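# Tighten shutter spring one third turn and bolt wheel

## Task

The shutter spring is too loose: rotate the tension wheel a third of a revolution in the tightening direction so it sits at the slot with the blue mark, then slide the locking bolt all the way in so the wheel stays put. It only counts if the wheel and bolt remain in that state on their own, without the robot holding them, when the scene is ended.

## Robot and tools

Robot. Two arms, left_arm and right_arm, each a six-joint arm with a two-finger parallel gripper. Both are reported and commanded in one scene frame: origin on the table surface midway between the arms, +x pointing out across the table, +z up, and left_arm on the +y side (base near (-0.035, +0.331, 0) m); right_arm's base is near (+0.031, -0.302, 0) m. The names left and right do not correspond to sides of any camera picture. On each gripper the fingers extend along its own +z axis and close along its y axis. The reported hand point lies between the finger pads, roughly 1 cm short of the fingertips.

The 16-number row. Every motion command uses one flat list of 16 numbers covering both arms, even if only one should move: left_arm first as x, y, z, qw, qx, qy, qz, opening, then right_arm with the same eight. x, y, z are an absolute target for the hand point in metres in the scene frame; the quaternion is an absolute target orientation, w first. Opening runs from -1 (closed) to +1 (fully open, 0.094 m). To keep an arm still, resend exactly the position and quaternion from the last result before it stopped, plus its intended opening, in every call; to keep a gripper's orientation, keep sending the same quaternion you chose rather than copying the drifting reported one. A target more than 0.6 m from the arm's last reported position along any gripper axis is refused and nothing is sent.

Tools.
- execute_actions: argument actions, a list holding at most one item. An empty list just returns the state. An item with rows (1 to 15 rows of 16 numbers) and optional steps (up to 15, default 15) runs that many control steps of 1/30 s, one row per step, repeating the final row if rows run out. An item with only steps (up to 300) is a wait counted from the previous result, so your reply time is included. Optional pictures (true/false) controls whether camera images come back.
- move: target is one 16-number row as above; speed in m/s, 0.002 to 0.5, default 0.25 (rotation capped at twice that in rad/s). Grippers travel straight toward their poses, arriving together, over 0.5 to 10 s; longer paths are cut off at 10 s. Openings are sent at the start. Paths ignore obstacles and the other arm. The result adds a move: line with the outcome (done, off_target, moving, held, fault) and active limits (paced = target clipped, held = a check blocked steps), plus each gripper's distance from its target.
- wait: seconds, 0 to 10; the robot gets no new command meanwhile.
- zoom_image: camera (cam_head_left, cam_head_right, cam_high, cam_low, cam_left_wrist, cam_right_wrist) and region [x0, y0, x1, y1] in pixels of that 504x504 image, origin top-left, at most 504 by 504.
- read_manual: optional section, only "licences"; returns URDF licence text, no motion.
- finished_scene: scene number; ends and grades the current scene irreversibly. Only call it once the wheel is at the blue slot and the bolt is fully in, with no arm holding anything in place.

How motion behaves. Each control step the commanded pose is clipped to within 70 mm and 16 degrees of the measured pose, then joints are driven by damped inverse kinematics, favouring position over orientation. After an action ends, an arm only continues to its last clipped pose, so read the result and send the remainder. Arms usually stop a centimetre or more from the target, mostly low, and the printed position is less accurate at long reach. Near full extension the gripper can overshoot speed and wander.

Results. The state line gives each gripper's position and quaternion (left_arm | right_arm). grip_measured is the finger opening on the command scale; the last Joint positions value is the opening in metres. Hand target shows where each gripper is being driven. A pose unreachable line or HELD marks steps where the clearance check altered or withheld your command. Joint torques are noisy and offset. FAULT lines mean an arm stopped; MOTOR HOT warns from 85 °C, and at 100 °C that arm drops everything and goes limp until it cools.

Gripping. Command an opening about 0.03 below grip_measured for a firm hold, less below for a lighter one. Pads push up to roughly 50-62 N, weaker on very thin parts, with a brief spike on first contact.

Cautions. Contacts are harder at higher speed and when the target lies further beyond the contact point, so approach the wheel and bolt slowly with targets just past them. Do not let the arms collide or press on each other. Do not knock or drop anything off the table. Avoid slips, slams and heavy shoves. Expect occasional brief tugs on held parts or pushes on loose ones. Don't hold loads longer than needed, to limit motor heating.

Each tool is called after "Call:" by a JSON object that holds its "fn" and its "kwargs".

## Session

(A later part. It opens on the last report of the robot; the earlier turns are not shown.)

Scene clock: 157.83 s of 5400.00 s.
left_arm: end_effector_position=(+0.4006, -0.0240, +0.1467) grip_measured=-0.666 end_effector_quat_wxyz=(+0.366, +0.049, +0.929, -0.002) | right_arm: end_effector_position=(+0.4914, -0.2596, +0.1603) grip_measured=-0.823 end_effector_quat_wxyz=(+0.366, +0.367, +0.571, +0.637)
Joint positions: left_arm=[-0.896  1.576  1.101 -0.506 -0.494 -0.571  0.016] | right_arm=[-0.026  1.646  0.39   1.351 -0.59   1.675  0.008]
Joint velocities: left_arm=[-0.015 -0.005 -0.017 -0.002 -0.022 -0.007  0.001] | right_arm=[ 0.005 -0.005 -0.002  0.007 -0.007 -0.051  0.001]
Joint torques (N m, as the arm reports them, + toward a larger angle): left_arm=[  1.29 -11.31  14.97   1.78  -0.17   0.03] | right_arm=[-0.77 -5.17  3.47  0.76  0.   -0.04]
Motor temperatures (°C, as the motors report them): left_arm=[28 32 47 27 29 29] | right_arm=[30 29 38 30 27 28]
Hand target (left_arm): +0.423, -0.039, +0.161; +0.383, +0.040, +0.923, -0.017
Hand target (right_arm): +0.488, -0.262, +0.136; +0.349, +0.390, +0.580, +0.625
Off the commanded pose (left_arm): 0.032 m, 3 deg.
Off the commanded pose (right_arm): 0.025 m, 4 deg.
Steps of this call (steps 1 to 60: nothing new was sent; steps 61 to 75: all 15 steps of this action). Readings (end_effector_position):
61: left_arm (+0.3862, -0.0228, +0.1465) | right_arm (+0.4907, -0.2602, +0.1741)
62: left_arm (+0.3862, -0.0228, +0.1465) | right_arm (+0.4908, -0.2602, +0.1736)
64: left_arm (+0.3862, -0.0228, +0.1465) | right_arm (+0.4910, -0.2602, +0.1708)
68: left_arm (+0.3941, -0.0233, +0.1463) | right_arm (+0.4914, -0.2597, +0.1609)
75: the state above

Call:
{"fn": "execute_actions", "kwargs": {"actions": [{"rows":[[0.445,-0.043,0.163,0.383,0.04,0.924,-0.017,-0.72,0.49,-0.262,0.138,0.35,0.39,0.58,0.625,-0.95]]}], "pictures": false}}

Call:
{"fn": "move", "kwargs": {"target": [0.42,-0.035,0.158,0.383,0.04,0.924,-0.017,-0.72,0.49,-0.26,0.172,0.375,0.36,0.575,0.63,-0.95], "speed": 0.03}}

Scene clock: 160.57 s of 5400.00 s.
left_arm: end_effector_position=(+0.4031, -0.0243, +0.1463) grip_measured=-0.666 end_effector_quat_wxyz=(+0.363, +0.052, +0.930, -0.002) | right_arm: end_effector_position=(+0.4914, -0.2596, +0.1603) grip_measured=-0.823 end_effector_quat_wxyz=(+0.366, +0.367, +0.571, +0.637)
Joint positions: left_arm=[-0.891  1.582  1.109 -0.512 -0.486 -0.562  0.016] | right_arm=[-0.026  1.646  0.39   1.351 -0.59   1.675  0.008]
Joint velocities: left_arm=[-0.005 -0.024 -0.007 -0.002  0.066  0.022 -0.001] | right_arm=[-0.005 -0.005  0.002  0.012 -0.037  0.022  0.001]
Joint torques (N m, as the arm reports them, + toward a larger angle): left_arm=[ 2.67 -9.63 17.87  1.87  0.04  0.15] | right_arm=[-0.92 -5.97  3.68  0.3   0.01 -0.02]
Motor temperatures (°C, as the motors report them): left_arm=[28 32 47 27 29 29] | right_arm=[30 29 37 30 27 28]
Hand target (left_arm): +0.441, -0.040, +0.164; +0.384, +0.040, +0.922, -0.016
Hand target (right_arm): +0.489, -0.262, +0.139; +0.349, +0.389, +0.580, +0.625
Off the commanded pose (left_arm): 0.049 m, 3 deg.
Off the commanded pose (right_arm): 0.022 m, 4 deg.
Steps of this call (steps 1 to 67: nothing new was sent; steps 68 to 82: all 15 steps of this action). Readings (end_effector_position):
68: left_arm (+0.4017, -0.0242, +0.1468) | right_arm (+0.4914, -0.2596, +0.1603)
69: left_arm (+0.4032, -0.0241, +0.1462) | right_arm (+0.4914, -0.2596, +0.1603)
71: left_arm (+0.4031, -0.0243, +0.1463) | right_arm (+0.4914, -0.2596, +0.1603)
75: left_arm (+0.4031, -0.0243, +0.1463) | right_arm (+0.4914, -0.2596, +0.1603)
82: the state above

Scene clock: 162.00 s of 5400.00 s.
left_arm: end_effector_position=(+0.4026, -0.0238, +0.1465) grip_measured=-0.666 end_effector_quat_wxyz=(+0.364, +0.052, +0.930, -0.000) | right_arm: end_effector_position=(+0.4906, -0.2600, +0.1741) grip_measured=-0.823 end_effector_quat_wxyz=(+0.382, +0.354, +0.574, +0.632)
Joint positions: left_arm=[-0.892  1.58   1.108 -0.513 -0.49  -0.562  0.016] | right_arm=[-0.026  1.596  0.39   1.316 -0.587  1.642  0.008]
Joint velocities: left_arm=[ 0.005  0.015 -0.007 -0.012  0.022 -0.037 -0.001] | right_arm=[-0.005 -0.015 -0.007 -0.007  0.037  0.022 -0.001]
Joint torques (N m, as the arm reports them, + toward a larger angle): left_arm=[  1.02 -12.72  12.55   2.32  -0.31  -0.06] | right_arm=[-0.36 -8.69  4.98  0.56 -0.06  0.05]
Motor temperatures (°C, as the motors report them): left_arm=[28 32 47 27 29 29] | right_arm=[30 29 37 30 27 28]
Hand target (left_arm): +0.419, -0.034, +0.159; +0.383, +0.040, +0.923, -0.017
Hand target (right_arm): +0.490, -0.260, +0.172; +0.375, +0.360, +0.576, +0.631
Off the commanded pose (left_arm): 0.024 m, 3 deg.
Off the commanded pose (right_arm): 0.002 m, 1 deg.
move: off_target (left_arm)

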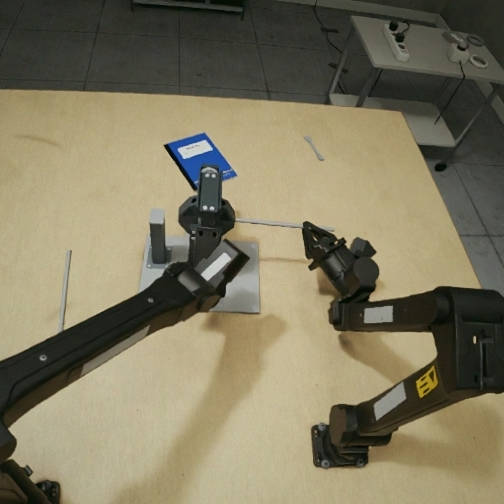

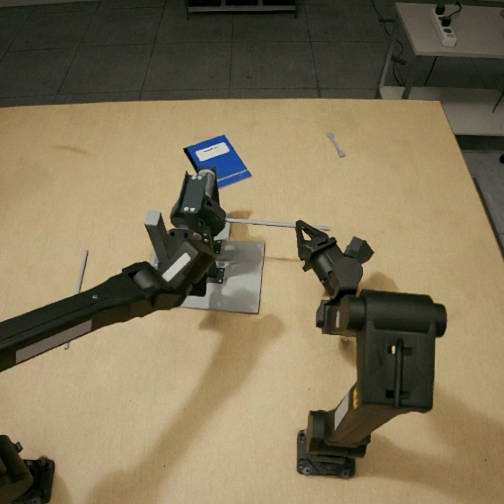

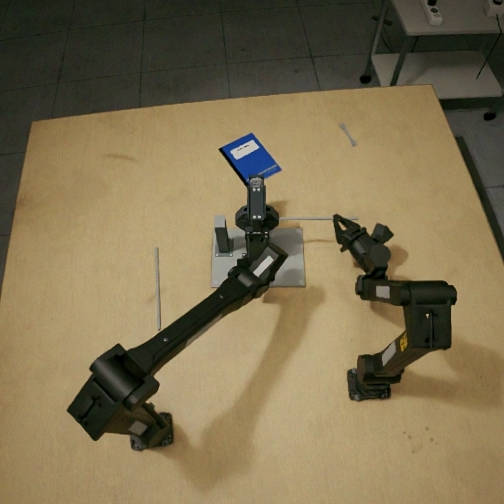

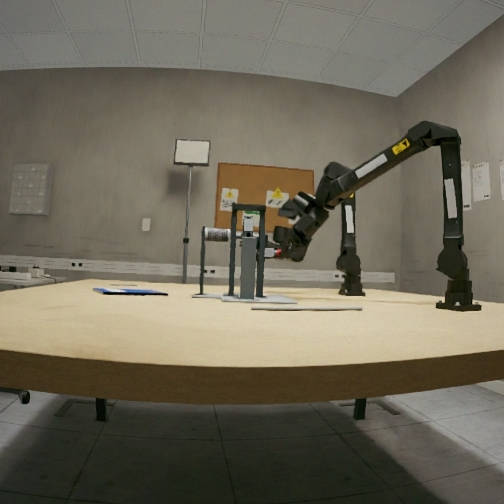

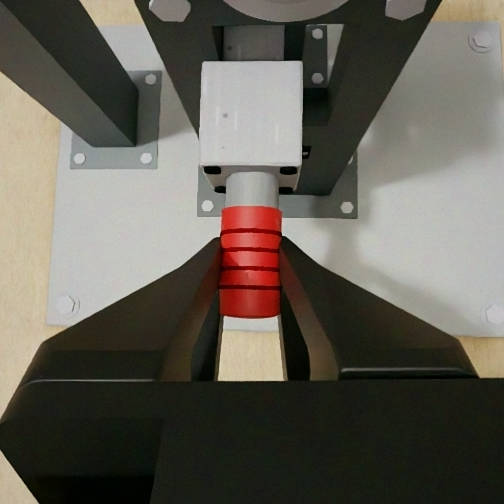

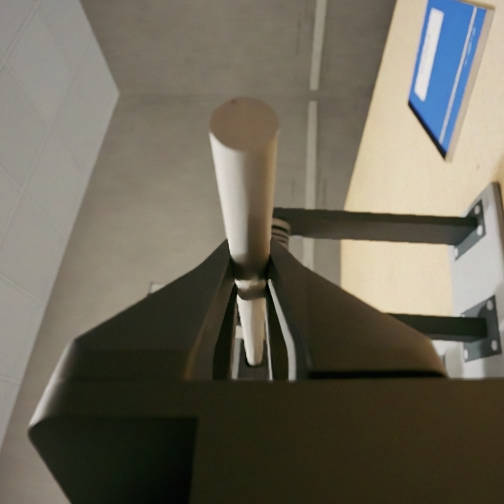

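Call:
{"fn": "execute_actions", "kwargs": {"actions": [{"rows":[[0.41,-0.03,0.158,0.383,0.04,0.924,-0.017,0,0.49,-0.26,0.172,0.375,0.36,0.575,0.63,0]],"steps":8}], "pictures": false}}

Call:
{"fn": "move", "kwargs": {"target": [0.36,-0.02,0.19,0.383,0.04,0.924,-0.017,0,0.45,-0.285,0.172,0.375,0.36,0.575,0.63,0]}}

Scene clock: 164.37 s of 5400.00 s.
left_arm: end_effector_position=(+0.4053, -0.0265, +0.1493) grip_measured=-0.002 end_effector_quat_wxyz=(+0.371, +0.049, +0.927, -0.006) | right_arm: end_effector_position=(+0.4907, -0.2600, +0.1733) grip_measured=-0.003 end_effector_quat_wxyz=(+0.380, +0.355, +0.574, +0.632)
Joint positions: left_arm=[-0.892  1.58   1.108 -0.492 -0.492 -0.562  0.047] | right_arm=[-0.026  1.596  0.39   1.312 -0.587  1.642  0.047]
Joint velocities: left_arm=[-0.034  0.005  0.007  0.022 -0.037 -0.022  0.001] | right_arm=[ 0.005 -0.005 -0.012 -0.027 -0.022 -0.037 -0.   ]
Joint torques (N m, as the arm reports them, + toward a larger angle): left_arm=[  0.54 -14.71  10.21   1.55  -0.35  -0.11] | right_arm=[-0.55 -8.92  4.95  0.64 -0.06  0.06]
Motor temperatures (°C, as the motors report them): left_arm=[28 32 46 27 29 29] | right_arm=[30 30 37 30 27 28]
Hand target (left_arm): +0.410, -0.030, +0.158; +0.383, +0.040, +0.923, -0.017
Hand target (right_arm): +0.490, -0.260, +0.172; +0.375, +0.360, +0.576, +0.631
Off the commanded pose (left_arm): 0.011 m, 2 deg.
Off the commanded pose (right_arm): 0.001 m, 1 deg.
Steps of this call (steps 1 to 63: nothing new was sent; steps 64 to 71: all 8 steps of this action). Readings (end_effector_position):
64: left_arm (+0.4027, -0.0241, +0.1468) | right_arm (+0.4906, -0.2600, +0.1741)
65: left_arm (+0.4037, -0.0250, +0.1477) | right_arm (+0.4906, -0.2600, +0.1738)
67: left_arm (+0.4047, -0.0260, +0.1488) | right_arm (+0.4907, -0.2600, +0.1735)
71: the state above

Scene clock: 165.47 s of 5400.00 s.
left_arm: end_effector_position=(+0.3608, -0.0214, +0.1865) grip_measured=-0.002 end_effector_quat_wxyz=(+0.382, +0.045, +0.923, -0.016) | right_arm: end_effector_position=(+0.4504, -0.2814, +0.1660) grip_measured=-0.003 end_effector_quat_wxyz=(+0.368, +0.366, +0.581, +0.627)
Joint positions: left_arm=[-0.959  1.45   1.059 -0.573 -0.532 -0.624  0.047] | right_arm=[-0.124  1.529  0.292  1.312 -0.689  1.65   0.047]
Joint velocities: left_arm=[-0.015  0.005  0.012 -0.007 -0.022 -0.007 -0.   ] | right_arm=[-0.005 -0.015 -0.002 -0.002  0.037  0.037 -0.   ]
Joint torques (N m, as the arm reports them, + toward a larger angle): left_arm=[  0.21 -12.97  10.1    0.36  -0.35  -0.09] | right_arm=[-1.09 -7.12  4.85  2.2  -0.16  0.1 ]
Motor temperatures (°C, as the motors report them): left_arm=[28 32 45 27 29 29] | right_arm=[30 30 37 30 27 28]
Hand target (left_arm): +0.360, -0.020, +0.191; +0.382, +0.040, +0.923, -0.017
Hand target (right_arm): +0.450, -0.284, +0.173; +0.375, +0.361, +0.575, +0.632
Off the commanded pose (left_arm): 0.004 m, 1 deg.
Off the commanded pose (right_arm): 0.007 m, 1 deg.
move: done

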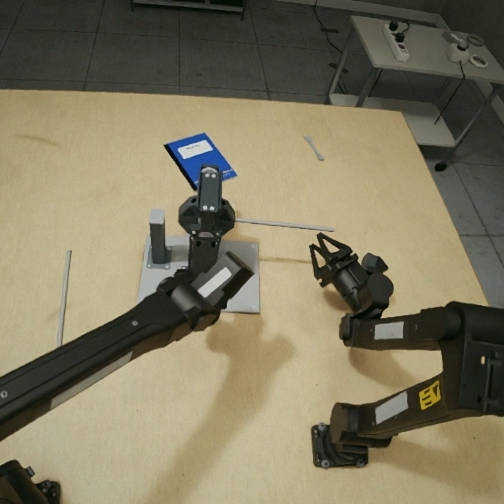

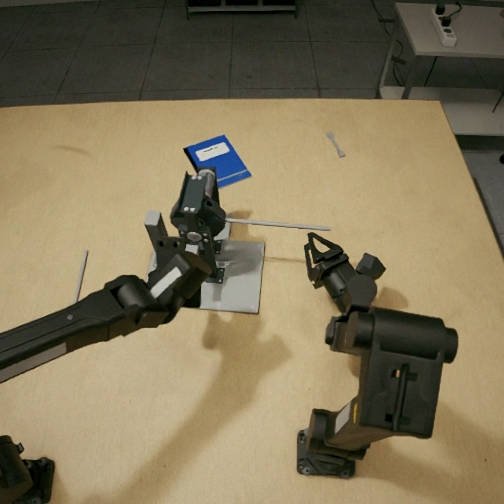

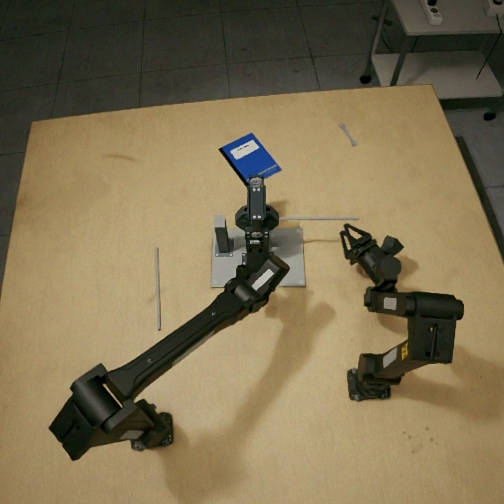

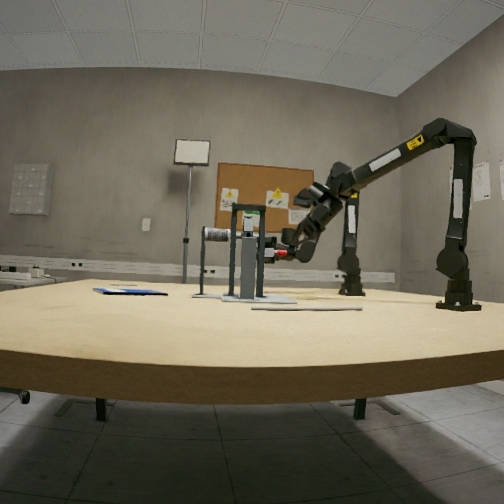

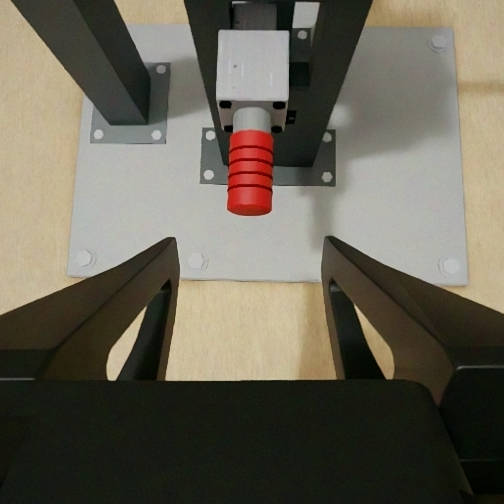

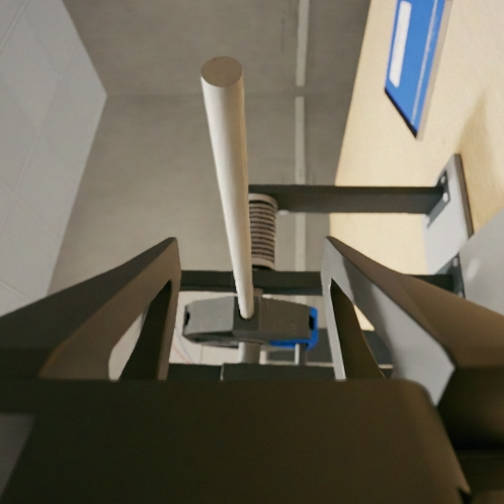

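Call:
{"fn": "finished_scene", "kwargs": {"scene": 1}}

The scene is finished: the task was done.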